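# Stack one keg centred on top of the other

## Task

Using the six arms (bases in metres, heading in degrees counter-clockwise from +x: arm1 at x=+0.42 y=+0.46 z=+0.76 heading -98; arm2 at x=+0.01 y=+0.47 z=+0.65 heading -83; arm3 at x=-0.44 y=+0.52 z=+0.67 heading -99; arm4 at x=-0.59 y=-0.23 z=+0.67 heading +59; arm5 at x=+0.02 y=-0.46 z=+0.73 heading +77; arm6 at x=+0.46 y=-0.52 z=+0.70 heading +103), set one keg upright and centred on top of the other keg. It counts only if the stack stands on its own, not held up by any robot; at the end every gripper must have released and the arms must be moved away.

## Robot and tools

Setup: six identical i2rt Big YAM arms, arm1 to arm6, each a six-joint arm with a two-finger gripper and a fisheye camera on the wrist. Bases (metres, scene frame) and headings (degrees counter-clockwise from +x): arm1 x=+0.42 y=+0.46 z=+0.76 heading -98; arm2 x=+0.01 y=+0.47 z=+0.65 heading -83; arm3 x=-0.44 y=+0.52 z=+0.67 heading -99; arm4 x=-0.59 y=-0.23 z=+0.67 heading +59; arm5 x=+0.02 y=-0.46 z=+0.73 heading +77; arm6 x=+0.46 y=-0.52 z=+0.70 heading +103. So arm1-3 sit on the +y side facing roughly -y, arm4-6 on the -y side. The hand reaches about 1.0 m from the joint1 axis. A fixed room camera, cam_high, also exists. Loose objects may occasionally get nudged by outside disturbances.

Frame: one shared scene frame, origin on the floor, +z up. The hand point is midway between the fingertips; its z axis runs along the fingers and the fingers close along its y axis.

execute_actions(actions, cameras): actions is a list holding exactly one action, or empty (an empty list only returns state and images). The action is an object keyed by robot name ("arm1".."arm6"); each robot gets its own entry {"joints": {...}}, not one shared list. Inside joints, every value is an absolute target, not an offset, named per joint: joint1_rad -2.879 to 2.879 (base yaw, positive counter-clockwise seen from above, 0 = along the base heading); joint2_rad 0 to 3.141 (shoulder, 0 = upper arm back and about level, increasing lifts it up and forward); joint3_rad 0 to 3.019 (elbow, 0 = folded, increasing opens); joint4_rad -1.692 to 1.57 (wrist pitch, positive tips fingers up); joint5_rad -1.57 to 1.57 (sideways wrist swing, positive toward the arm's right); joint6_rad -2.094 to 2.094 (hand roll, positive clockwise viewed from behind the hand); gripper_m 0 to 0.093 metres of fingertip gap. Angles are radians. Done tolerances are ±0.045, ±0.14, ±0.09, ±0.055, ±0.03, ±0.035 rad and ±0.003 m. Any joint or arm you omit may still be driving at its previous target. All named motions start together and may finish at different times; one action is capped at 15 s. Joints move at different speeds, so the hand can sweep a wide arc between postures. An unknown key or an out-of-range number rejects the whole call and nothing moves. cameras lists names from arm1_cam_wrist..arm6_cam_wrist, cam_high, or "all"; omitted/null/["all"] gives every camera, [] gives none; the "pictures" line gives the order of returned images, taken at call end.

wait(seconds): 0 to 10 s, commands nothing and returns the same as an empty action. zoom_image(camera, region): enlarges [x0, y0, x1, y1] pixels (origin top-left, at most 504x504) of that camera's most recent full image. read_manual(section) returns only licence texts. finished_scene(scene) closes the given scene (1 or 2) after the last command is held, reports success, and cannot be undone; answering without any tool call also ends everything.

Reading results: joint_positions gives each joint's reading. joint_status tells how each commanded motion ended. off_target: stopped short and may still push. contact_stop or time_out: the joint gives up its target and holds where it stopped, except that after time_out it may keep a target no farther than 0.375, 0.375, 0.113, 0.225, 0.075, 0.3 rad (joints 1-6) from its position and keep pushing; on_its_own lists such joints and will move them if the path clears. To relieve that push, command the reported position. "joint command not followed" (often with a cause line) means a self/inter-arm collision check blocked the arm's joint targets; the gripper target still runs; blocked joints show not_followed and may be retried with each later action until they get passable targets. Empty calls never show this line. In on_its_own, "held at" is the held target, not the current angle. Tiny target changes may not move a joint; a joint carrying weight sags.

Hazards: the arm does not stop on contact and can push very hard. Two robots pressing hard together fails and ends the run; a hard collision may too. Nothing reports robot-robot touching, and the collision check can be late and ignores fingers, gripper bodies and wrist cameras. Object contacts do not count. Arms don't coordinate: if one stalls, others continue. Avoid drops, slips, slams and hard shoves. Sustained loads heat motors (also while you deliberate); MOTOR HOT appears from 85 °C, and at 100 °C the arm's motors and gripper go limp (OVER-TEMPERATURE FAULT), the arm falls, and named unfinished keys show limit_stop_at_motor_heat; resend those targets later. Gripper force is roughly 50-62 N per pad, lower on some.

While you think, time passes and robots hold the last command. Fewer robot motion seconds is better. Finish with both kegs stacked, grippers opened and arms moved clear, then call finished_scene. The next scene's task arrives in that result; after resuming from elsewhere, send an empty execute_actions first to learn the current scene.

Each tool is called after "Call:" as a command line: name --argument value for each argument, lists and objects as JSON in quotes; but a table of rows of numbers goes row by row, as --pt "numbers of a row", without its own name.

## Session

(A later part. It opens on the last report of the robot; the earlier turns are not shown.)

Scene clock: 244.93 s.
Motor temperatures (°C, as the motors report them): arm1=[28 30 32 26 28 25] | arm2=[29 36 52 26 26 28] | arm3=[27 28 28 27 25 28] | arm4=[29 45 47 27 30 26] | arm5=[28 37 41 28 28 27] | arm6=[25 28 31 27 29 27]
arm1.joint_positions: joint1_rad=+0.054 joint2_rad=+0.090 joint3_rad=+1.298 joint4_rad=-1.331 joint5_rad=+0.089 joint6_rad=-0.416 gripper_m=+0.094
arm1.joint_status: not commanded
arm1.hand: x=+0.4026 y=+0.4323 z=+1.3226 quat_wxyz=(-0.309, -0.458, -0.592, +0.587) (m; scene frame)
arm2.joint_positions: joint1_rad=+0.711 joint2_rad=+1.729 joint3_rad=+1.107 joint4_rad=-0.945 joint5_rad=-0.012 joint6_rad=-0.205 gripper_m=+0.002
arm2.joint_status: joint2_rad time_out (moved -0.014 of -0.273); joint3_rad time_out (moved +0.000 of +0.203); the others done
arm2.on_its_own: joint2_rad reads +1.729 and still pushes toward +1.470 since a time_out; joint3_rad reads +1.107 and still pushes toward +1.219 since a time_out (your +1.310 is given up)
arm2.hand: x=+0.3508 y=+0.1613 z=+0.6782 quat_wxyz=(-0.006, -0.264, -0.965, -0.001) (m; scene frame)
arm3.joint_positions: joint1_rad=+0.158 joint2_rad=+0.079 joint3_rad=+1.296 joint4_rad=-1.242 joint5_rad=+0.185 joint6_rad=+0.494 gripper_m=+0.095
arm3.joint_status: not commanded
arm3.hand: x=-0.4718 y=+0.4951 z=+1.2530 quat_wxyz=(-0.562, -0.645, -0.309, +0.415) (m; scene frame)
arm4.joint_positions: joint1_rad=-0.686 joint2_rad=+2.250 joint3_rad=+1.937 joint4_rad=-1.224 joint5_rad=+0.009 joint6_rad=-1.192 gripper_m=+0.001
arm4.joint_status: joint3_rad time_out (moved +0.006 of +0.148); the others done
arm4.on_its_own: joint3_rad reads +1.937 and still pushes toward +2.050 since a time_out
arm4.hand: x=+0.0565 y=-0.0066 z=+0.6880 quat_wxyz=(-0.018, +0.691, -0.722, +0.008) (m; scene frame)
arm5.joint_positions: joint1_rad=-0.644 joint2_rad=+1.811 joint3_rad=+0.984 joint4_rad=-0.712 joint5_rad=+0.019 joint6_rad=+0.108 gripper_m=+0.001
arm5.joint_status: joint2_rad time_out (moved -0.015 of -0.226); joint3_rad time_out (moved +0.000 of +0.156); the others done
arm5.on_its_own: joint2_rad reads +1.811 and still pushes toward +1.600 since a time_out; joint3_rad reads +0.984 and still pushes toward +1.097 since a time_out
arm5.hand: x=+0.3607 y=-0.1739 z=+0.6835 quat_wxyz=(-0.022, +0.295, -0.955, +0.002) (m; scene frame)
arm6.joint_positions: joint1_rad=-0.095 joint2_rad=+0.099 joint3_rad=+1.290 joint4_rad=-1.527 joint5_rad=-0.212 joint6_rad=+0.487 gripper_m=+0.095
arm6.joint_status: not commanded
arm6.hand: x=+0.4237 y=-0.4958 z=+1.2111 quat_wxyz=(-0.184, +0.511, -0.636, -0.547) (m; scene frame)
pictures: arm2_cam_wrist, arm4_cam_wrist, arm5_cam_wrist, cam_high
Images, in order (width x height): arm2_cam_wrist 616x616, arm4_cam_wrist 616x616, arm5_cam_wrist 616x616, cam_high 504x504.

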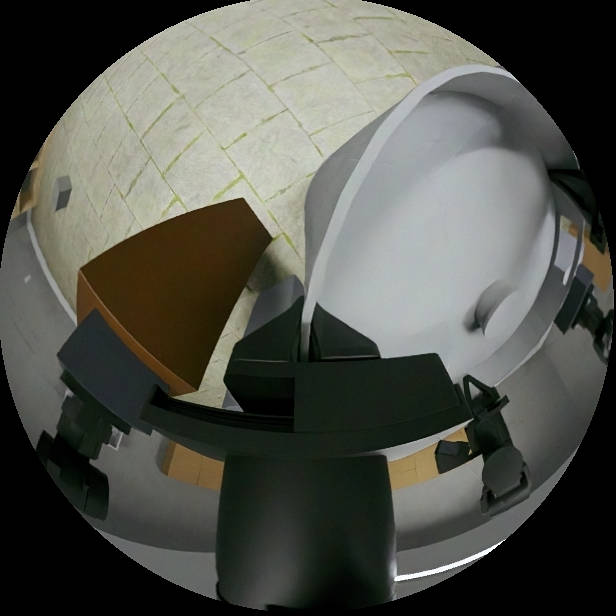

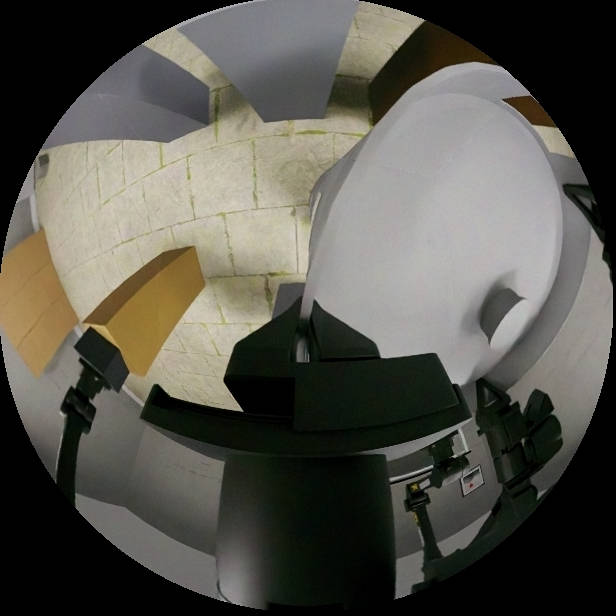

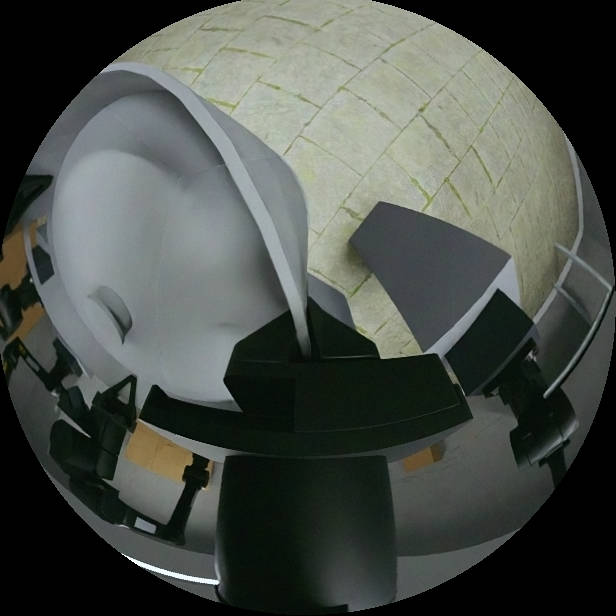

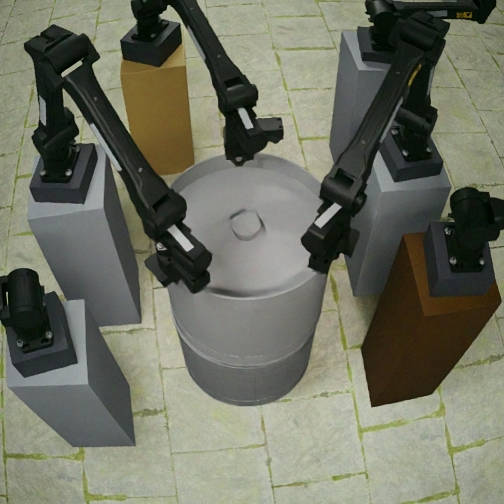

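Call:
execute_actions --actions '[{"arm2":{"joints":{"joint2_rad":1.60}},"arm5":{"joints":{"joint2_rad":1.69}},"arm4":{"joints":{"joint2_rad":2.24,"joint3_rad":1.96}}}]' --cameras '["arm4_cam_wrist","cam_high"]'

Call:
zoom_image --camera "cam_high" --region '[150,260,350,420]'

Call:
zoom_image --camera "arm4_cam_wrist" --region '[270,110,390,270]'

Scene clock: 249.53 s.
Motor temperatures (°C, as the motors report them): arm1=[28 30 32 26 28 25] | arm2=[29 37 52 27 26 28] | arm3=[27 28 28 27 25 28] | arm4=[29 45 48 27 30 26] | arm5=[28 38 42 28 28 27] | arm6=[25 28 31 27 29 27]
arm1.joint_positions: joint1_rad=+0.054 joint2_rad=+0.090 joint3_rad=+1.298 joint4_rad=-1.331 joint5_rad=+0.089 joint6_rad=-0.416 gripper_m=+0.094
arm1.joint_status: not commanded
arm1.hand: x=+0.4026 y=+0.4323 z=+1.3226 quat_wxyz=(-0.309, -0.458, -0.592, +0.587) (m; scene frame)
arm2.joint_positions: joint1_rad=+0.711 joint2_rad=+1.734 joint3_rad=+1.107 joint4_rad=-0.945 joint5_rad=-0.013 joint6_rad=-0.205 gripper_m=+0.002
arm2.joint_status: all done
arm2.on_its_own: joint3_rad reads +1.107 and still pushes toward +1.219 since a time_out (your +1.310 is given up)
arm2.hand: x=+0.3506 y=+0.1621 z=+0.6757 quat_wxyz=(-0.003, -0.264, -0.965, -0.003) (m; scene frame)
arm3.joint_positions: joint1_rad=+0.158 joint2_rad=+0.079 joint3_rad=+1.296 joint4_rad=-1.242 joint5_rad=+0.185 joint6_rad=+0.494 gripper_m=+0.095
arm3.joint_status: not commanded
arm3.hand: x=-0.4718 y=+0.4951 z=+1.2530 quat_wxyz=(-0.562, -0.645, -0.309, +0.415) (m; scene frame)
arm4.joint_positions: joint1_rad=-0.686 joint2_rad=+2.257 joint3_rad=+1.937 joint4_rad=-1.224 joint5_rad=+0.009 joint6_rad=-1.192 gripper_m=+0.002
arm4.joint_status: all done
arm4.hand: x=+0.0560 y=-0.0071 z=+0.6840 quat_wxyz=(-0.015, +0.692, -0.722, +0.007) (m; scene frame)
arm5.joint_positions: joint1_rad=-0.645 joint2_rad=+1.815 joint3_rad=+0.984 joint4_rad=-0.712 joint5_rad=+0.020 joint6_rad=+0.108 gripper_m=+0.001
arm5.joint_status: all done
arm5.on_its_own: joint3_rad reads +0.984 and still pushes toward +1.097 since a time_out
arm5.hand: x=+0.3606 y=-0.1748 z=+0.6819 quat_wxyz=(-0.021, +0.294, -0.956, +0.003) (m; scene frame)
arm6.joint_positions: joint1_rad=-0.095 joint2_rad=+0.099 joint3_rad=+1.290 joint4_rad=-1.527 joint5_rad=-0.212 joint6_rad=+0.487 gripper_m=+0.095
arm6.joint_status: not commanded
arm6.hand: x=+0.4237 y=-0.4958 z=+1.2111 quat_wxyz=(-0.184, +0.511, -0.636, -0.547) (m; scene frame)
pictures: arm4_cam_wrist, cam_high
Images, in order (width x height): arm4_cam_wrist 616x616, cam_high 504x504.

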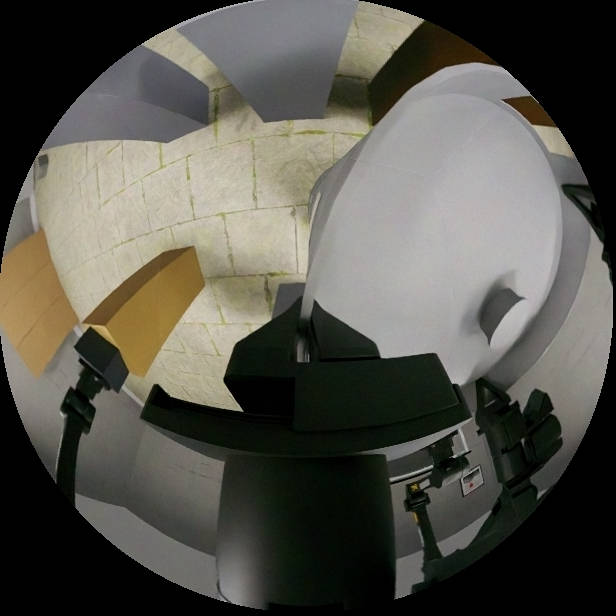

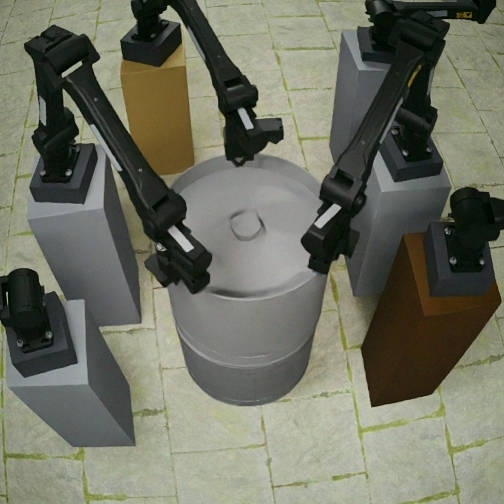

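Region (150, 260, 350, 420) of cam_high's 504x504 image, scaled by 2.520, with more detail than that image has; it fills the top 403 rows of this view, and the rest is white.

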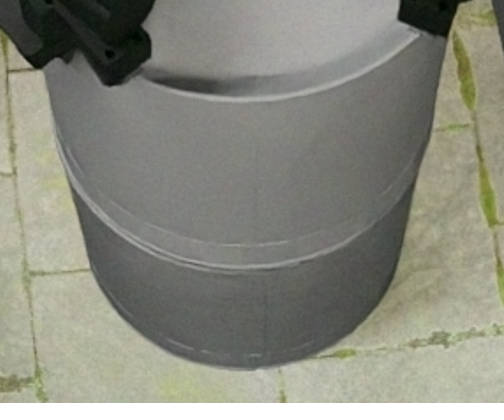

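Region (270, 110, 390, 270) of arm4_cam_wrist's 616x616 image, scaled by 3.150, with more detail than that image has; it fills the left 378 columns of this view, and the rest is white.

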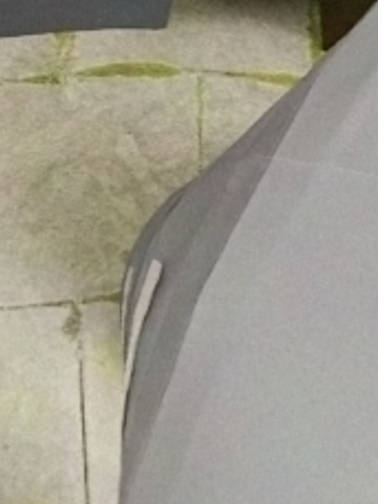

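Call:
execute_actions --actions '[{"arm2":{"joints":{"joint1_rad":0.711,"joint2_rad":1.69,"joint3_rad":1.13,"joint4_rad":-0.945}},"arm5":{"joints":{"joint1_rad":-0.645,"joint2_rad":1.78,"joint3_rad":1.0,"joint4_rad":-0.72}},"arm4":{"joints":{"joint2_rad":2.28,"joint3_rad":1.925,"joint4_rad":-1.224}}}]' --cameras '["cam_high"]'

Call:
zoom_image --camera "cam_high" --region '[150,260,350,420]'

Scene clock: 254.63 s.
Motor temperatures (°C, as the motors report them): arm1=[28 30 32 26 28 25] | arm2=[29 37 52 27 26 28] | arm3=[27 28 28 27 25 28] | arm4=[29 44 46 27 30 26] | arm5=[28 37 43 28 28 27] | arm6=[25 28 31 27 29 27]
arm1.joint_positions: joint1_rad=+0.054 joint2_rad=+0.090 joint3_rad=+1.298 joint4_rad=-1.331 joint5_rad=+0.089 joint6_rad=-0.416 gripper_m=+0.094
arm1.joint_status: not commanded
arm1.hand: x=+0.4026 y=+0.4323 z=+1.3226 quat_wxyz=(-0.309, -0.458, -0.592, +0.587) (m; scene frame)
arm2.joint_positions: joint1_rad=+0.713 joint2_rad=+1.752 joint3_rad=+1.107 joint4_rad=-0.923 joint5_rad=-0.016 joint6_rad=-0.205 gripper_m=+0.002
arm2.joint_status: all done
arm2.hand: x=+0.3540 y=+0.1609 z=+0.6679 quat_wxyz=(-0.006, -0.263, -0.965, -0.004) (m; scene frame)
arm3.joint_positions: joint1_rad=+0.158 joint2_rad=+0.079 joint3_rad=+1.296 joint4_rad=-1.242 joint5_rad=+0.185 joint6_rad=+0.494 gripper_m=+0.095
arm3.joint_status: not commanded
arm3.hand: x=-0.4718 y=+0.4951 z=+1.2530 quat_wxyz=(-0.562, -0.645, -0.309, +0.415) (m; scene frame)
arm4.joint_positions: joint1_rad=-0.693 joint2_rad=+2.259 joint3_rad=+1.937 joint4_rad=-1.208 joint5_rad=+0.006 joint6_rad=-1.192 gripper_m=+0.001
arm4.joint_status: all done
arm4.hand: x=+0.0607 y=-0.0095 z=+0.6826 quat_wxyz=(-0.022, +0.689, -0.724, +0.008) (m; scene frame)
arm5.joint_positions: joint1_rad=-0.656 joint2_rad=+1.839 joint3_rad=+0.984 joint4_rad=-0.689 joint5_rad=+0.017 joint6_rad=+0.097 gripper_m=+0.001
arm5.joint_status: all done
arm5.hand: x=+0.3641 y=-0.1775 z=+0.6717 quat_wxyz=(-0.019, +0.295, -0.955, +0.003) (m; scene frame)
arm6.joint_positions: joint1_rad=-0.095 joint2_rad=+0.099 joint3_rad=+1.290 joint4_rad=-1.527 joint5_rad=-0.212 joint6_rad=+0.487 gripper_m=+0.095
arm6.joint_status: not commanded
arm6.hand: x=+0.4237 y=-0.4958 z=+1.2111 quat_wxyz=(-0.184, +0.511, -0.636, -0.547) (m; scene frame)
pictures: cam_high
Images, in order (width x height): cam_high 504x504.

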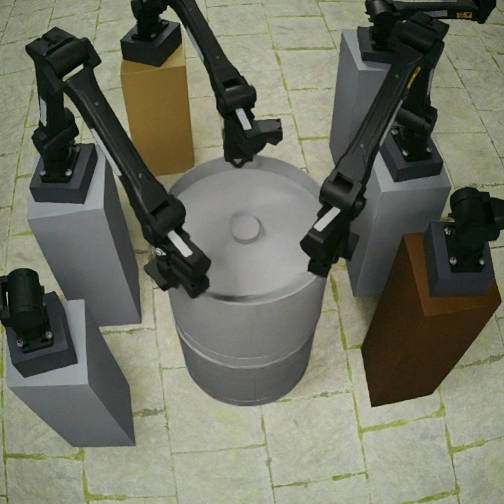

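Region (150, 260, 350, 420) of cam_high's 504x504 image, scaled by 2.520, with more detail than that image has; it fills the top 403 rows of this view, and the rest is white.

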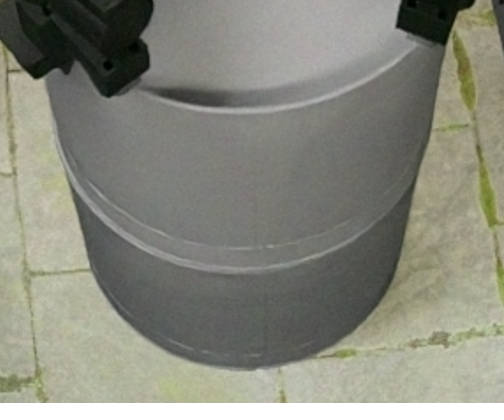

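Call:
execute_actions --actions '[{"arm4":{"joints":{"joint2_rad":2.259,"joint3_rad":1.937,"gripper_m":0.06}}}]' --cameras '["cam_high"]'

Call:
execute_actions --actions '[{"arm4":{"joints":{"joint2_rad":2.12,"joint4_rad":-1.36}}}]' --cameras '[]'

Call:
execute_actions --actions '[{"arm4":{"joints":{"joint2_rad":1.8,"joint3_rad":1.342,"joint4_rad":-1.2}}}]' --cameras '[]'

Call:
execute_actions --actions '[{"arm4":{"joints":{"joint2_rad":2.1,"joint3_rad":1.30,"joint4_rad":-0.8}}}]' --cameras '["arm4_cam_wrist","cam_high"]'

Scene clock: 265.97 s.
Motor temperatures (°C, as the motors report them): arm1=[28 30 32 26 28 25] | arm2=[29 35 47 26 27 28] | arm3=[27 28 28 27 25 28] | arm4=[29 42 41 27 30 26] | arm5=[28 36 40 28 28 27] | arm6=[25 28 31 27 29 27]
arm1.joint_positions: joint1_rad=+0.054 joint2_rad=+0.090 joint3_rad=+1.298 joint4_rad=-1.331 joint5_rad=+0.089 joint6_rad=-0.416 gripper_m=+0.094
arm1.joint_status: not commanded
arm1.hand: x=+0.4026 y=+0.4323 z=+1.3226 quat_wxyz=(-0.309, -0.458, -0.592, +0.587) (m; scene frame)
arm2.joint_positions: joint1_rad=+0.714 joint2_rad=+1.753 joint3_rad=+1.107 joint4_rad=-0.923 joint5_rad=-0.016 joint6_rad=-0.205 gripper_m=+0.002
arm2.joint_status: not commanded
arm2.hand: x=+0.3541 y=+0.1610 z=+0.6677 quat_wxyz=(-0.005, -0.263, -0.965, -0.004) (m; scene frame)
arm3.joint_positions: joint1_rad=+0.158 joint2_rad=+0.079 joint3_rad=+1.296 joint4_rad=-1.242 joint5_rad=+0.185 joint6_rad=+0.494 gripper_m=+0.095
arm3.joint_status: not commanded
arm3.hand: x=-0.4718 y=+0.4951 z=+1.2530 quat_wxyz=(-0.562, -0.645, -0.309, +0.415) (m; scene frame)
arm4.joint_positions: joint1_rad=-0.693 joint2_rad=+2.260 joint3_rad=+1.937 joint4_rad=-1.215 joint5_rad=+0.004 joint6_rad=-1.194 gripper_m=+0.060
arm4.joint_status: all done
arm4.hand: x=+0.0590 y=-0.0098 z=+0.6820 quat_wxyz=(-0.019, +0.690, -0.724, +0.006) (m; scene frame)
arm5.joint_positions: joint1_rad=-0.656 joint2_rad=+1.839 joint3_rad=+0.984 joint4_rad=-0.689 joint5_rad=+0.017 joint6_rad=+0.097 gripper_m=+0.001
arm5.joint_status: not commanded
arm5.hand: x=+0.3641 y=-0.1775 z=+0.6716 quat_wxyz=(-0.019, +0.295, -0.955, +0.003) (m; scene frame)
arm6.joint_positions: joint1_rad=-0.095 joint2_rad=+0.099 joint3_rad=+1.290 joint4_rad=-1.527 joint5_rad=-0.212 joint6_rad=+0.487 gripper_m=+0.095
arm6.joint_status: not commanded
arm6.hand: x=+0.4237 y=-0.4958 z=+1.2111 quat_wxyz=(-0.184, +0.511, -0.636, -0.547) (m; scene frame)
pictures: cam_high
Images, in order (width x height): cam_high 504x504.

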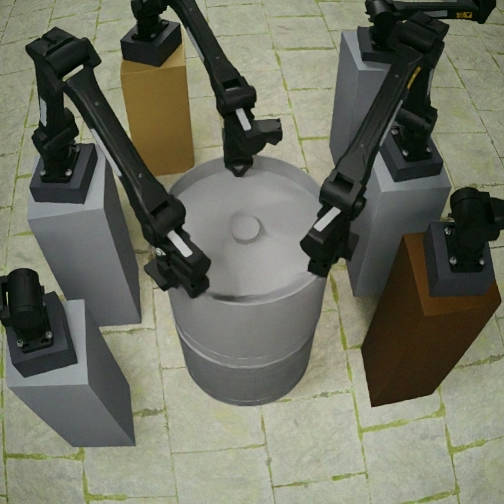

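Scene clock: 267.20 s.
Motor temperatures (°C, as the motors report them): arm1=[28 30 32 26 28 25] | arm2=[29 35 47 26 27 28] | arm3=[27 28 28 27 25 28] | arm4=[29 42 41 27 30 26] | arm5=[28 36 40 28 28 27] | arm6=[25 28 31 27 29 27]
arm1.joint_positions: joint1_rad=+0.054 joint2_rad=+0.090 joint3_rad=+1.298 joint4_rad=-1.331 joint5_rad=+0.089 joint6_rad=-0.416 gripper_m=+0.094
arm1.joint_status: not commanded
arm1.hand: x=+0.4026 y=+0.4323 z=+1.3226 quat_wxyz=(-0.309, -0.458, -0.592, +0.587) (m; scene frame)
arm2.joint_positions: joint1_rad=+0.714 joint2_rad=+1.753 joint3_rad=+1.107 joint4_rad=-0.923 joint5_rad=-0.016 joint6_rad=-0.205 gripper_m=+0.002
arm2.joint_status: not commanded
arm2.hand: x=+0.3541 y=+0.1610 z=+0.6677 quat_wxyz=(-0.005, -0.263, -0.965, -0.004) (m; scene frame)
arm3.joint_positions: joint1_rad=+0.158 joint2_rad=+0.079 joint3_rad=+1.296 joint4_rad=-1.242 joint5_rad=+0.185 joint6_rad=+0.494 gripper_m=+0.095
arm3.joint_status: not commanded
arm3.hand: x=-0.4718 y=+0.4951 z=+1.2530 quat_wxyz=(-0.562, -0.645, -0.309, +0.415) (m; scene frame)
arm4.joint_positions: joint1_rad=-0.693 joint2_rad=+2.113 joint3_rad=+1.930 joint4_rad=-1.351 joint5_rad=+0.004 joint6_rad=-1.194 gripper_m=+0.060
arm4.joint_status: all done
arm4.hand: x=+0.0348 y=-0.0190 z=+0.7735 quat_wxyz=(-0.020, +0.690, -0.724, +0.006) (m; scene frame)
arm5.joint_positions: joint1_rad=-0.656 joint2_rad=+1.839 joint3_rad=+0.984 joint4_rad=-0.689 joint5_rad=+0.017 joint6_rad=+0.097 gripper_m=+0.001
arm5.joint_status: not commanded
arm5.hand: x=+0.3641 y=-0.1775 z=+0.6716 quat_wxyz=(-0.019, +0.295, -0.955, +0.003) (m; scene frame)
arm6.joint_positions: joint1_rad=-0.095 joint2_rad=+0.099 joint3_rad=+1.290 joint4_rad=-1.527 joint5_rad=-0.212 joint6_rad=+0.487 gripper_m=+0.095
arm6.joint_status: not commanded
arm6.hand: x=+0.4237 y=-0.4958 z=+1.2111 quat_wxyz=(-0.184, +0.511, -0.636, -0.547) (m; scene frame)
pictures: none
No camera images: the call's "cameras" was empty. Leave "cameras" out to get every camera's image.

Scene clock: 268.57 s.
Motor temperatures (°C, as the motors report them): arm1=[28 30 32 26 28 25] | arm2=[29 35 46 26 27 28] | arm3=[27 28 28 27 25 28] | arm4=[29 42 41 27 30 26] | arm5=[28 36 40 28 28 27] | arm6=[25 28 31 27 29 27]
arm1.joint_positions: joint1_rad=+0.054 joint2_rad=+0.090 joint3_rad=+1.298 joint4_rad=-1.331 joint5_rad=+0.089 joint6_rad=-0.416 gripper_m=+0.094
arm1.joint_status: not commanded
arm1.hand: x=+0.4026 y=+0.4323 z=+1.3226 quat_wxyz=(-0.309, -0.458, -0.592, +0.587) (m; scene frame)
arm2.joint_positions: joint1_rad=+0.714 joint2_rad=+1.753 joint3_rad=+1.107 joint4_rad=-0.923 joint5_rad=-0.016 joint6_rad=-0.205 gripper_m=+0.002
arm2.joint_status: not commanded
arm2.hand: x=+0.3541 y=+0.1610 z=+0.6677 quat_wxyz=(-0.005, -0.263, -0.965, -0.004) (m; scene frame)
arm3.joint_positions: joint1_rad=+0.158 joint2_rad=+0.079 joint3_rad=+1.296 joint4_rad=-1.242 joint5_rad=+0.185 joint6_rad=+0.494 gripper_m=+0.095
arm3.joint_status: not commanded
arm3.hand: x=-0.4718 y=+0.4951 z=+1.2530 quat_wxyz=(-0.562, -0.645, -0.309, +0.415) (m; scene frame)
arm4.joint_positions: joint1_rad=-0.693 joint2_rad=+1.814 joint3_rad=+1.337 joint4_rad=-1.209 joint5_rad=+0.004 joint6_rad=-1.195 gripper_m=+0.060
arm4.joint_status: all done
arm4.hand: x=-0.1260 y=-0.0735 z=+0.7302 quat_wxyz=(+0.049, +0.689, -0.722, -0.026) (m; scene frame)
arm5.joint_positions: joint1_rad=-0.656 joint2_rad=+1.839 joint3_rad=+0.984 joint4_rad=-0.689 joint5_rad=+0.017 joint6_rad=+0.097 gripper_m=+0.001
arm5.joint_status: not commanded
arm5.hand: x=+0.3641 y=-0.1775 z=+0.6716 quat_wxyz=(-0.019, +0.295, -0.955, +0.003) (m; scene frame)
arm6.joint_positions: joint1_rad=-0.095 joint2_rad=+0.099 joint3_rad=+1.290 joint4_rad=-1.527 joint5_rad=-0.212 joint6_rad=+0.487 gripper_m=+0.095
arm6.joint_status: not commanded
arm6.hand: x=+0.4237 y=-0.4958 z=+1.2111 quat_wxyz=(-0.184, +0.511, -0.636, -0.547) (m; scene frame)
pictures: none
No camera images: the call's "cameras" was empty. Leave "cameras" out to get every camera's image.

Scene clock: 269.90 s.
Motor temperatures (°C, as the motors report them): arm1=[28 30 32 26 28 25] | arm2=[29 35 46 26 27 28] | arm3=[27 28 28 27 25 28] | arm4=[29 42 40 27 30 26] | arm5=[28 36 39 28 28 27] | arm6=[25 28 31 27 29 27]
arm1.joint_positions: joint1_rad=+0.054 joint2_rad=+0.090 joint3_rad=+1.298 joint4_rad=-1.331 joint5_rad=+0.089 joint6_rad=-0.416 gripper_m=+0.094
arm1.joint_status: not commanded
arm1.hand: x=+0.4026 y=+0.4323 z=+1.3226 quat_wxyz=(-0.309, -0.458, -0.592, +0.587) (m; scene frame)
arm2.joint_positions: joint1_rad=+0.714 joint2_rad=+1.753 joint3_rad=+1.107 joint4_rad=-0.923 joint5_rad=-0.016 joint6_rad=-0.205 gripper_m=+0.002
arm2.joint_status: not commanded
arm2.hand: x=+0.3541 y=+0.1610 z=+0.6677 quat_wxyz=(-0.005, -0.263, -0.965, -0.004) (m; scene frame)
arm3.joint_positions: joint1_rad=+0.158 joint2_rad=+0.079 joint3_rad=+1.296 joint4_rad=-1.242 joint5_rad=+0.185 joint6_rad=+0.494 gripper_m=+0.095
arm3.joint_status: not commanded
arm3.hand: x=-0.4718 y=+0.4951 z=+1.2530 quat_wxyz=(-0.562, -0.645, -0.309, +0.415) (m; scene frame)
arm4.joint_positions: joint1_rad=-0.693 joint2_rad=+2.115 joint3_rad=+1.288 joint4_rad=-0.809 joint5_rad=+0.004 joint6_rad=-1.195 gripper_m=+0.060
arm4.joint_status: all done
arm4.hand: x=-0.0983 y=-0.0623 z=+0.5615 quat_wxyz=(+0.026, +0.690, -0.723, -0.015) (m; scene frame)
arm5.joint_positions: joint1_rad=-0.656 joint2_rad=+1.839 joint3_rad=+0.984 joint4_rad=-0.689 joint5_rad=+0.017 joint6_rad=+0.097 gripper_m=+0.001
arm5.joint_status: not commanded
arm5.hand: x=+0.3641 y=-0.1775 z=+0.6716 quat_wxyz=(-0.019, +0.295, -0.955, +0.003) (m; scene frame)
arm6.joint_positions: joint1_rad=-0.095 joint2_rad=+0.099 joint3_rad=+1.290 joint4_rad=-1.527 joint5_rad=-0.212 joint6_rad=+0.487 gripper_m=+0.095
arm6.joint_status: not commanded
arm6.hand: x=+0.4237 y=-0.4958 z=+1.2111 quat_wxyz=(-0.184, +0.511, -0.636, -0.547) (m; scene frame)
pictures: arm4_cam_wrist, cam_high
Images, in order (width x height): arm4_cam_wrist 616x616, cam_high 504x504.

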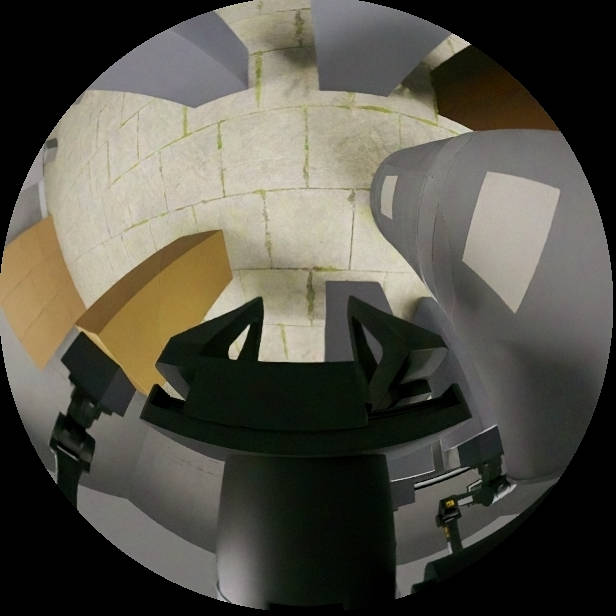

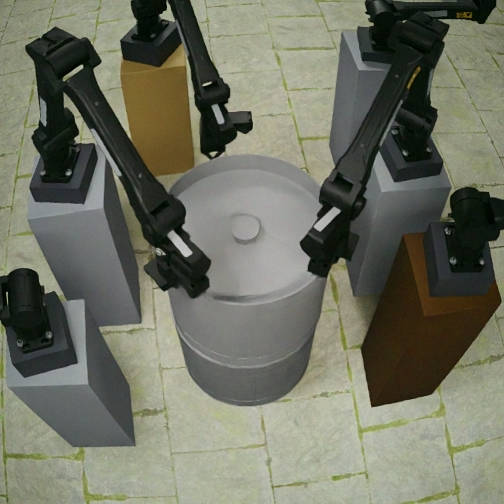

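Call:
zoom_image --camera "arm4_cam_wrist" --region '[360,120,480,310]'

Region (360, 120, 480, 310) of arm4_cam_wrist's 616x616 image, scaled by 2.653, with more detail than that image has; it fills the left 318 columns of this view, and the rest is white.

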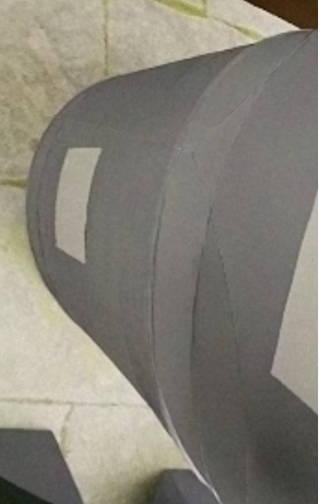

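Call:
execute_actions --actions '[{"arm2":{"joints":{"joint1_rad":0.74,"joint2_rad":1.45,"joint3_rad":1.3,"joint4_rad":-0.96}},"arm5":{"joints":{"joint1_rad":-0.68,"joint2_rad":1.6,"joint3_rad":1.14,"joint4_rad":-0.73}}}]' --cameras '["arm2_cam_wrist","arm4_cam_wrist","arm5_cam_wrist","cam_high"]'

Call:
zoom_image --camera "cam_high" --region '[170,310,330,390]'

Call:
zoom_image --camera "arm4_cam_wrist" --region '[360,120,480,310]'

Scene clock: 281.17 s.
Motor temperatures (°C, as the motors report them): arm1=[28 30 32 26 28 25] | arm2=[29 35 47 26 27 28] | arm3=[27 28 28 27 25 28] | arm4=[29 41 39 27 30 26] | arm5=[28 36 39 28 28 27] | arm6=[25 28 31 27 29 27]
arm1.joint_positions: joint1_rad=+0.054 joint2_rad=+0.090 joint3_rad=+1.298 joint4_rad=-1.331 joint5_rad=+0.089 joint6_rad=-0.416 gripper_m=+0.094
arm1.joint_status: not commanded
arm1.hand: x=+0.4026 y=+0.4323 z=+1.3226 quat_wxyz=(-0.309, -0.458, -0.592, +0.587) (m; scene frame)
arm2.joint_positions: joint1_rad=+0.705 joint2_rad=+1.707 joint3_rad=+1.111 joint4_rad=-0.940 joint5_rad=-0.028 joint6_rad=-0.226 gripper_m=+0.004
arm2.joint_status: joint2_rad time_out (moved -0.045 of -0.303); joint3_rad time_out (moved +0.004 of +0.193); the others done
arm2.on_its_own: joint2_rad reads +1.707 and still pushes toward +1.450 since a time_out; joint3_rad reads +1.111 and still pushes toward +1.224 since a time_out
arm2.hand: x=+0.3548 y=+0.1577 z=+0.6892 quat_wxyz=(-0.023, -0.256, -0.966, -0.001) (m; scene frame)
arm3.joint_positions: joint1_rad=+0.158 joint2_rad=+0.079 joint3_rad=+1.296 joint4_rad=-1.242 joint5_rad=+0.185 joint6_rad=+0.494 gripper_m=+0.095
arm3.joint_status: not commanded
arm3.hand: x=-0.4718 y=+0.4951 z=+1.2530 quat_wxyz=(-0.562, -0.645, -0.309, +0.415) (m; scene frame)
arm4.joint_positions: joint1_rad=-0.693 joint2_rad=+2.115 joint3_rad=+1.288 joint4_rad=-0.809 joint5_rad=+0.004 joint6_rad=-1.195 gripper_m=+0.060
arm4.joint_status: not commanded
arm4.hand: x=-0.0983 y=-0.0623 z=+0.5615 quat_wxyz=(+0.026, +0.690, -0.723, -0.015) (m; scene frame)
arm5.joint_positions: joint1_rad=-0.658 joint2_rad=+1.809 joint3_rad=+0.991 joint4_rad=-0.698 joint5_rad=+0.039 joint6_rad=+0.070 gripper_m=+0.002
arm5.joint_status: joint2_rad time_out (moved -0.031 of -0.239); joint3_rad time_out (moved +0.007 of +0.156); the others done
arm5.on_its_own: joint2_rad reads +1.809 and still pushes toward +1.600 since a time_out; joint3_rad reads +0.991 and still pushes toward +1.103 since a time_out
arm5.hand: x=+0.3724 y=-0.1767 z=+0.6866 quat_wxyz=(-0.036, +0.306, -0.951, +0.008) (m; scene frame)
arm6.joint_positions: joint1_rad=-0.095 joint2_rad=+0.099 joint3_rad=+1.290 joint4_rad=-1.527 joint5_rad=-0.212 joint6_rad=+0.487 gripper_m=+0.095
arm6.joint_status: not commanded
arm6.hand: x=+0.4237 y=-0.4958 z=+1.2111 quat_wxyz=(-0.184, +0.511, -0.636, -0.547) (m; scene frame)
pictures: arm2_cam_wrist, arm4_cam_wrist, arm5_cam_wrist, cam_high
Images, in order (width x height): arm2_cam_wrist 616x616, arm4_cam_wrist 616x616, arm5_cam_wrist 616x616, cam_high 504x504.

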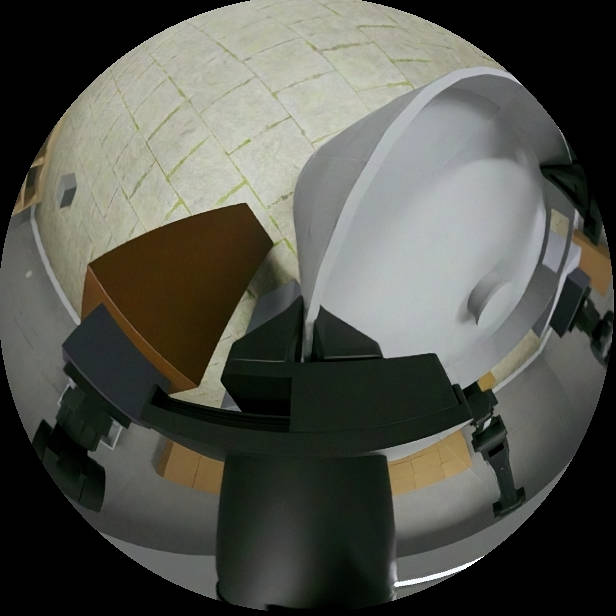

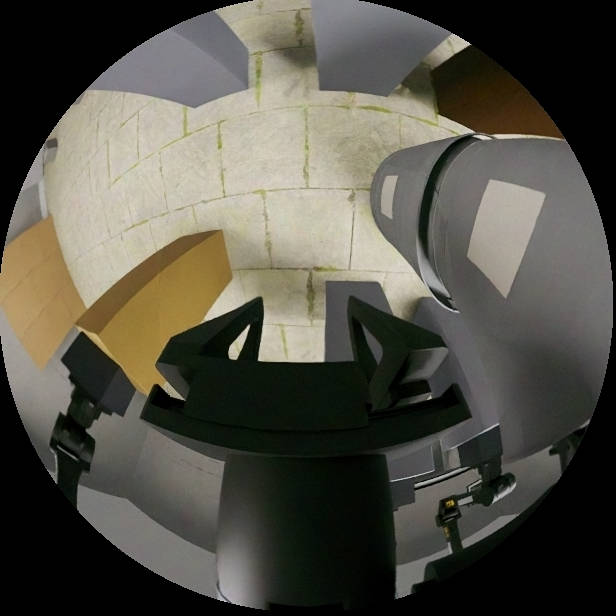

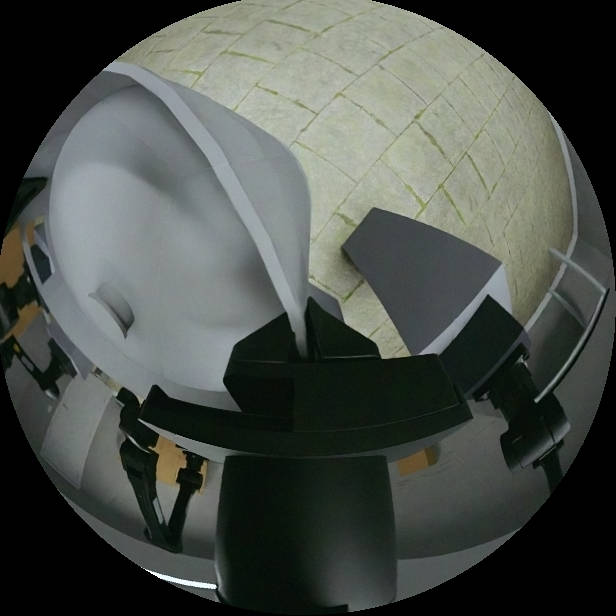

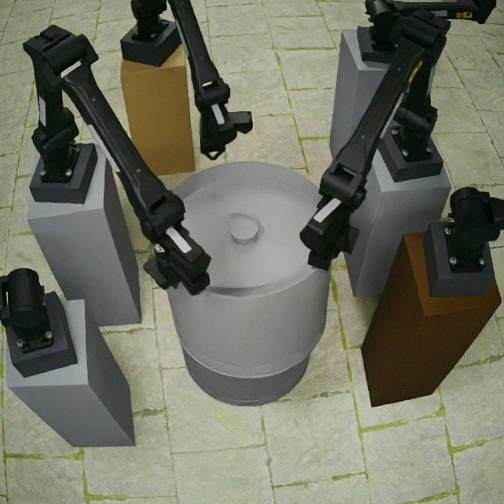

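Region (170, 310, 330, 390) of cam_high's 504x504 image, scaled by 3.150, with more detail than that image has.

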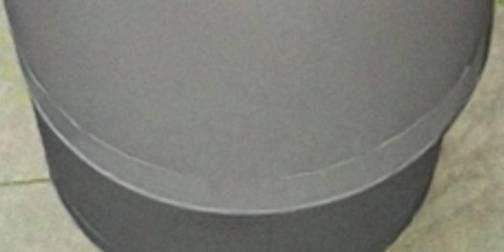

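Region (360, 120, 480, 310) of arm4_cam_wrist's 616x616 image, scaled by 2.653, with more detail than that image has; it fills the left 318 columns of this view, and the rest is white.

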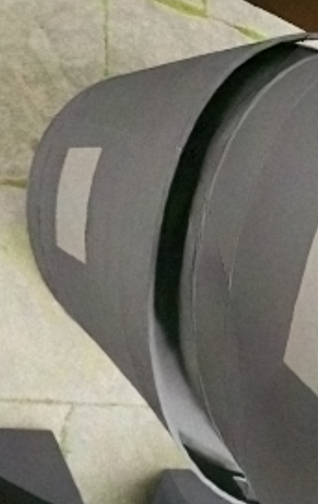

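Call:
execute_actions --actions '[{"arm2":{"joints":{"joint1_rad":0.705,"joint2_rad":1.6,"joint3_rad":1.18}},"arm5":{"joints":{"joint1_rad":-0.65,"joint2_rad":1.71,"joint3_rad":1.05}},"arm4":{"joints":{"joint2_rad":1.75,"joint3_rad":1.34,"joint4_rad":-1.2,"gripper_m":0.093}}}]' --cameras '[]'

Call:
execute_actions --actions '[{"arm4":{"joints":{"joint1_rad":-0.685,"joint2_rad":2.12,"joint3_rad":1.96,"joint4_rad":-1.39}}}]' --cameras '["arm4_cam_wrist","cam_high"]'

Scene clock: 290.47 s.
Motor temperatures (°C, as the motors report them): arm1=[28 30 32 26 28 25] | arm2=[29 37 50 26 28 28] | arm3=[27 28 28 27 25 28] | arm4=[29 40 39 27 30 26] | arm5=[28 38 41 28 29 27] | arm6=[25 28 31 27 29 27]
arm1.joint_positions: joint1_rad=+0.054 joint2_rad=+0.090 joint3_rad=+1.298 joint4_rad=-1.331 joint5_rad=+0.089 joint6_rad=-0.416 gripper_m=+0.094
arm1.joint_status: not commanded
arm1.hand: x=+0.4026 y=+0.4323 z=+1.3226 quat_wxyz=(-0.309, -0.458, -0.592, +0.587) (m; scene frame)
arm2.joint_positions: joint1_rad=+0.700 joint2_rad=+1.709 joint3_rad=+1.108 joint4_rad=-0.940 joint5_rad=-0.035 joint6_rad=-0.229 gripper_m=+0.004
arm2.joint_status: all done
arm2.hand: x=+0.3529 y=+0.1579 z=+0.6874 quat_wxyz=(-0.022, -0.257, -0.966, -0.005) (m; scene frame)
arm3.joint_positions: joint1_rad=+0.158 joint2_rad=+0.079 joint3_rad=+1.296 joint4_rad=-1.242 joint5_rad=+0.185 joint6_rad=+0.494 gripper_m=+0.095
arm3.joint_status: not commanded
arm3.hand: x=-0.4718 y=+0.4951 z=+1.2530 quat_wxyz=(-0.562, -0.645, -0.309, +0.415) (m; scene frame)
arm4.joint_positions: joint1_rad=-0.693 joint2_rad=+1.752 joint3_rad=+1.311 joint4_rad=-1.191 joint5_rad=+0.004 joint6_rad=-1.195 gripper_m=+0.093
arm4.joint_status: all done
arm4.hand: x=-0.1285 y=-0.0745 z=+0.7506 quat_wxyz=(+0.024, +0.690, -0.723, -0.014) (m; scene frame)
arm5.joint_positions: joint1_rad=-0.654 joint2_rad=+1.809 joint3_rad=+0.987 joint4_rad=-0.698 joint5_rad=+0.045 joint6_rad=+0.072 gripper_m=+0.002
arm5.joint_status: all done
arm5.hand: x=+0.3703 y=-0.1774 z=+0.6853 quat_wxyz=(-0.035, +0.307, -0.951, +0.011) (m; scene frame)
arm6.joint_positions: joint1_rad=-0.095 joint2_rad=+0.099 joint3_rad=+1.290 joint4_rad=-1.527 joint5_rad=-0.212 joint6_rad=+0.487 gripper_m=+0.095
arm6.joint_status: not commanded
arm6.hand: x=+0.4237 y=-0.4958 z=+1.2111 quat_wxyz=(-0.184, +0.511, -0.636, -0.547) (m; scene frame)
pictures: none
No camera images: the call's "cameras" was empty. Leave "cameras" out to get every camera's image.

Scene clock: 292.00 s.
Motor temperatures (°C, as the motors report them): arm1=[28 30 32 26 28 25] | arm2=[29 37 50 26 28 28] | arm3=[27 28 28 27 25 28] | arm4=[29 40 39 27 30 26] | arm5=[28 38 41 28 30 27] | arm6=[25 28 31 27 29 27]
arm1.joint_positions: joint1_rad=+0.054 joint2_rad=+0.090 joint3_rad=+1.298 joint4_rad=-1.331 joint5_rad=+0.089 joint6_rad=-0.416 gripper_m=+0.094
arm1.joint_status: not commanded
arm1.hand: x=+0.4026 y=+0.4323 z=+1.3226 quat_wxyz=(-0.309, -0.458, -0.592, +0.587) (m; scene frame)
arm2.joint_positions: joint1_rad=+0.700 joint2_rad=+1.709 joint3_rad=+1.108 joint4_rad=-0.940 joint5_rad=-0.035 joint6_rad=-0.229 gripper_m=+0.004
arm2.joint_status: not commanded
arm2.hand: x=+0.3529 y=+0.1579 z=+0.6874 quat_wxyz=(-0.022, -0.257, -0.966, -0.005) (m; scene frame)
arm3.joint_positions: joint1_rad=+0.158 joint2_rad=+0.079 joint3_rad=+1.296 joint4_rad=-1.242 joint5_rad=+0.185 joint6_rad=+0.494 gripper_m=+0.095
arm3.joint_status: not commanded
arm3.hand: x=-0.4718 y=+0.4951 z=+1.2530 quat_wxyz=(-0.562, -0.645, -0.309, +0.415) (m; scene frame)
arm4.joint_positions: joint1_rad=-0.693 joint2_rad=+2.124 joint3_rad=+1.911 joint4_rad=-1.382 joint5_rad=+0.004 joint6_rad=-1.195 gripper_m=+0.093
arm4.joint_status: all done
arm4.hand: x=+0.0216 y=-0.0233 z=+0.7596 quat_wxyz=(+0.007, +0.690, -0.723, -0.007) (m; scene frame)
arm5.joint_positions: joint1_rad=-0.654 joint2_rad=+1.809 joint3_rad=+0.987 joint4_rad=-0.698 joint5_rad=+0.045 joint6_rad=+0.072 gripper_m=+0.002
arm5.joint_status: not commanded
arm5.hand: x=+0.3703 y=-0.1774 z=+0.6853 quat_wxyz=(-0.035, +0.307, -0.951, +0.011) (m; scene frame)
arm6.joint_positions: joint1_rad=-0.095 joint2_rad=+0.099 joint3_rad=+1.290 joint4_rad=-1.527 joint5_rad=-0.212 joint6_rad=+0.487 gripper_m=+0.095
arm6.joint_status: not commanded
arm6.hand: x=+0.4237 y=-0.4958 z=+1.2111 quat_wxyz=(-0.184, +0.511, -0.636, -0.547) (m; scene frame)
pictures: arm4_cam_wrist, cam_high
Images, in order (width x height): arm4_cam_wrist 616x616, cam_high 504x504.

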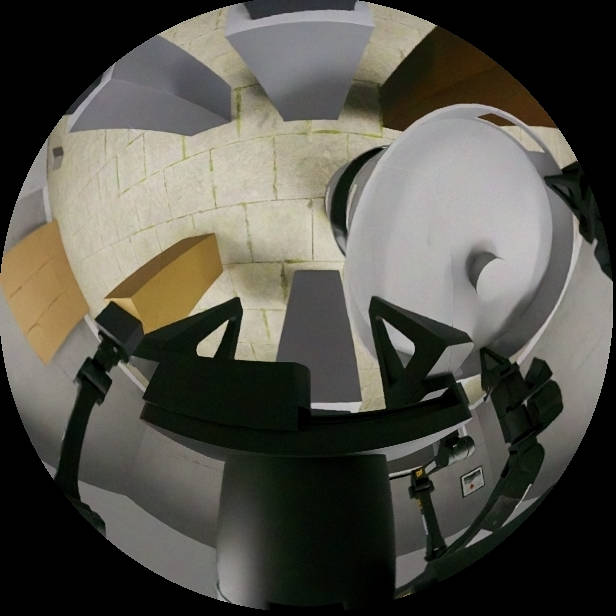

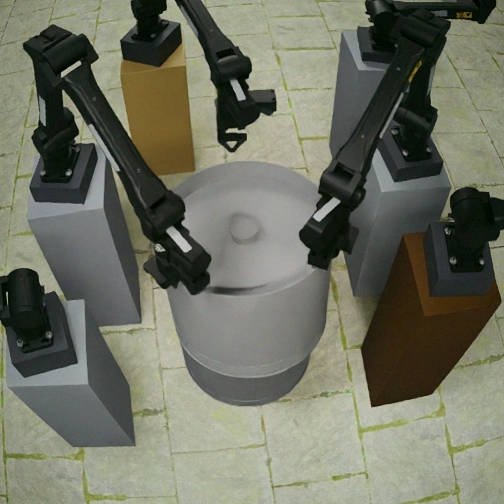

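Call:
execute_actions --actions '[{"arm4":{"joints":{"joint2_rad":2.235,"joint3_rad":2.09,"joint4_rad":-1.365}}}]' --cameras '[]'

Call:
execute_actions --actions '[{"arm4":{"joints":{"joint2_rad":2.3,"joint3_rad":1.98,"joint4_rad":-1.225}}}]' --cameras '["arm4_cam_wrist"]'

Scene clock: 296.63 s.
Motor temperatures (°C, as the motors report them): arm1=[28 30 32 26 28 25] | arm2=[29 37 49 26 28 28] | arm3=[27 28 28 27 25 28] | arm4=[29 40 41 27 30 26] | arm5=[28 38 41 28 30 27] | arm6=[25 28 31 27 29 27]
arm1.joint_positions: joint1_rad=+0.054 joint2_rad=+0.090 joint3_rad=+1.298 joint4_rad=-1.331 joint5_rad=+0.089 joint6_rad=-0.416 gripper_m=+0.094
arm1.joint_status: not commanded
arm1.hand: x=+0.4026 y=+0.4323 z=+1.3226 quat_wxyz=(-0.309, -0.458, -0.592, +0.587) (m; scene frame)
arm2.joint_positions: joint1_rad=+0.700 joint2_rad=+1.709 joint3_rad=+1.108 joint4_rad=-0.940 joint5_rad=-0.035 joint6_rad=-0.229 gripper_m=+0.004
arm2.joint_status: not commanded
arm2.hand: x=+0.3529 y=+0.1579 z=+0.6874 quat_wxyz=(-0.022, -0.257, -0.966, -0.005) (m; scene frame)
arm3.joint_positions: joint1_rad=+0.158 joint2_rad=+0.079 joint3_rad=+1.296 joint4_rad=-1.242 joint5_rad=+0.185 joint6_rad=+0.494 gripper_m=+0.095
arm3.joint_status: not commanded
arm3.hand: x=-0.4718 y=+0.4951 z=+1.2530 quat_wxyz=(-0.562, -0.645, -0.309, +0.415) (m; scene frame)
arm4.joint_positions: joint1_rad=-0.693 joint2_rad=+2.242 joint3_rad=+2.032 joint4_rad=-1.371 joint5_rad=+0.004 joint6_rad=-1.195 gripper_m=+0.093
arm4.joint_status: all done
arm4.hand: x=+0.0552 y=-0.0115 z=+0.7280 quat_wxyz=(+0.001, +0.690, -0.723, -0.004) (m; scene frame)
arm5.joint_positions: joint1_rad=-0.654 joint2_rad=+1.809 joint3_rad=+0.987 joint4_rad=-0.698 joint5_rad=+0.045 joint6_rad=+0.072 gripper_m=+0.002
arm5.joint_status: not commanded
arm5.hand: x=+0.3703 y=-0.1774 z=+0.6853 quat_wxyz=(-0.035, +0.307, -0.951, +0.011) (m; scene frame)
arm6.joint_positions: joint1_rad=-0.095 joint2_rad=+0.099 joint3_rad=+1.290 joint4_rad=-1.527 joint5_rad=-0.212 joint6_rad=+0.487 gripper_m=+0.095
arm6.joint_status: not commanded
arm6.hand: x=+0.4237 y=-0.4958 z=+1.2111 quat_wxyz=(-0.184, +0.511, -0.636, -0.547) (m; scene frame)
pictures: none
No camera images: the call's "cameras" was empty. Leave "cameras" out to get every camera's image.

Scene clock: 297.60 s.
Motor temperatures (°C, as the motors report them): arm1=[28 30 32 26 28 25] | arm2=[29 37 49 26 28 28] | arm3=[27 28 28 27 25 28] | arm4=[29 40 41 27 30 26] | arm5=[28 38 41 28 30 27] | arm6=[25 28 31 27 29 27]
arm1.joint_positions: joint1_rad=+0.054 joint2_rad=+0.090 joint3_rad=+1.298 joint4_rad=-1.331 joint5_rad=+0.089 joint6_rad=-0.416 gripper_m=+0.094
arm1.joint_status: not commanded
arm1.hand: x=+0.4026 y=+0.4323 z=+1.3226 quat_wxyz=(-0.309, -0.458, -0.592, +0.587) (m; scene frame)
arm2.joint_positions: joint1_rad=+0.700 joint2_rad=+1.709 joint3_rad=+1.108 joint4_rad=-0.940 joint5_rad=-0.035 joint6_rad=-0.230 gripper_m=+0.004
arm2.joint_status: not commanded
arm2.hand: x=+0.3529 y=+0.1580 z=+0.6874 quat_wxyz=(-0.023, -0.257, -0.966, -0.005) (m; scene frame)
arm3.joint_positions: joint1_rad=+0.158 joint2_rad=+0.079 joint3_rad=+1.296 joint4_rad=-1.242 joint5_rad=+0.185 joint6_rad=+0.494 gripper_m=+0.095
arm3.joint_status: not commanded
arm3.hand: x=-0.4718 y=+0.4951 z=+1.2530 quat_wxyz=(-0.562, -0.645, -0.309, +0.415) (m; scene frame)
arm4.joint_positions: joint1_rad=-0.693 joint2_rad=+2.312 joint3_rad=+1.978 joint4_rad=-1.235 joint5_rad=+0.004 joint6_rad=-1.195 gripper_m=+0.093
arm4.joint_status: all done
arm4.hand: x=+0.0622 y=-0.0085 z=+0.6621 quat_wxyz=(-0.004, +0.690, -0.723, -0.001) (m; scene frame)
arm5.joint_positions: joint1_rad=-0.654 joint2_rad=+1.809 joint3_rad=+0.987 joint4_rad=-0.698 joint5_rad=+0.045 joint6_rad=+0.072 gripper_m=+0.002
arm5.joint_status: not commanded
arm5.hand: x=+0.3703 y=-0.1774 z=+0.6853 quat_wxyz=(-0.035, +0.307, -0.951, +0.011) (m; scene frame)
arm6.joint_positions: joint1_rad=-0.095 joint2_rad=+0.099 joint3_rad=+1.290 joint4_rad=-1.527 joint5_rad=-0.212 joint6_rad=+0.487 gripper_m=+0.095
arm6.joint_status: not commanded
arm6.hand: x=+0.4237 y=-0.4958 z=+1.2111 quat_wxyz=(-0.184, +0.511, -0.636, -0.547) (m; scene frame)
pictures: arm4_cam_wrist
Images, in order (width x height): arm4_cam_wrist 616x616.

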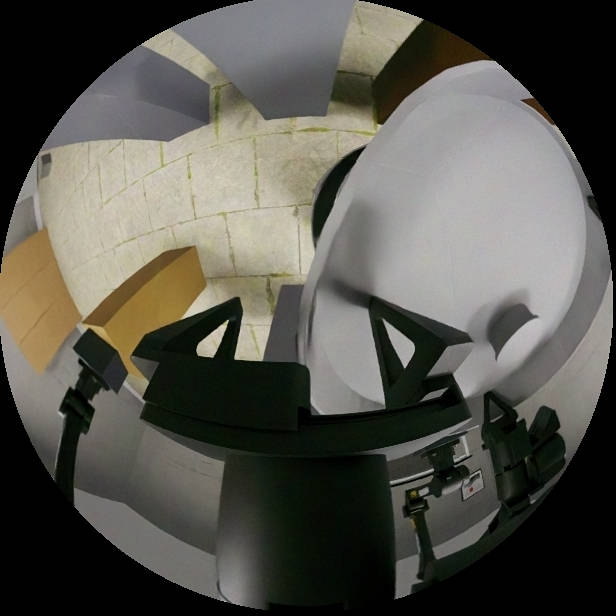

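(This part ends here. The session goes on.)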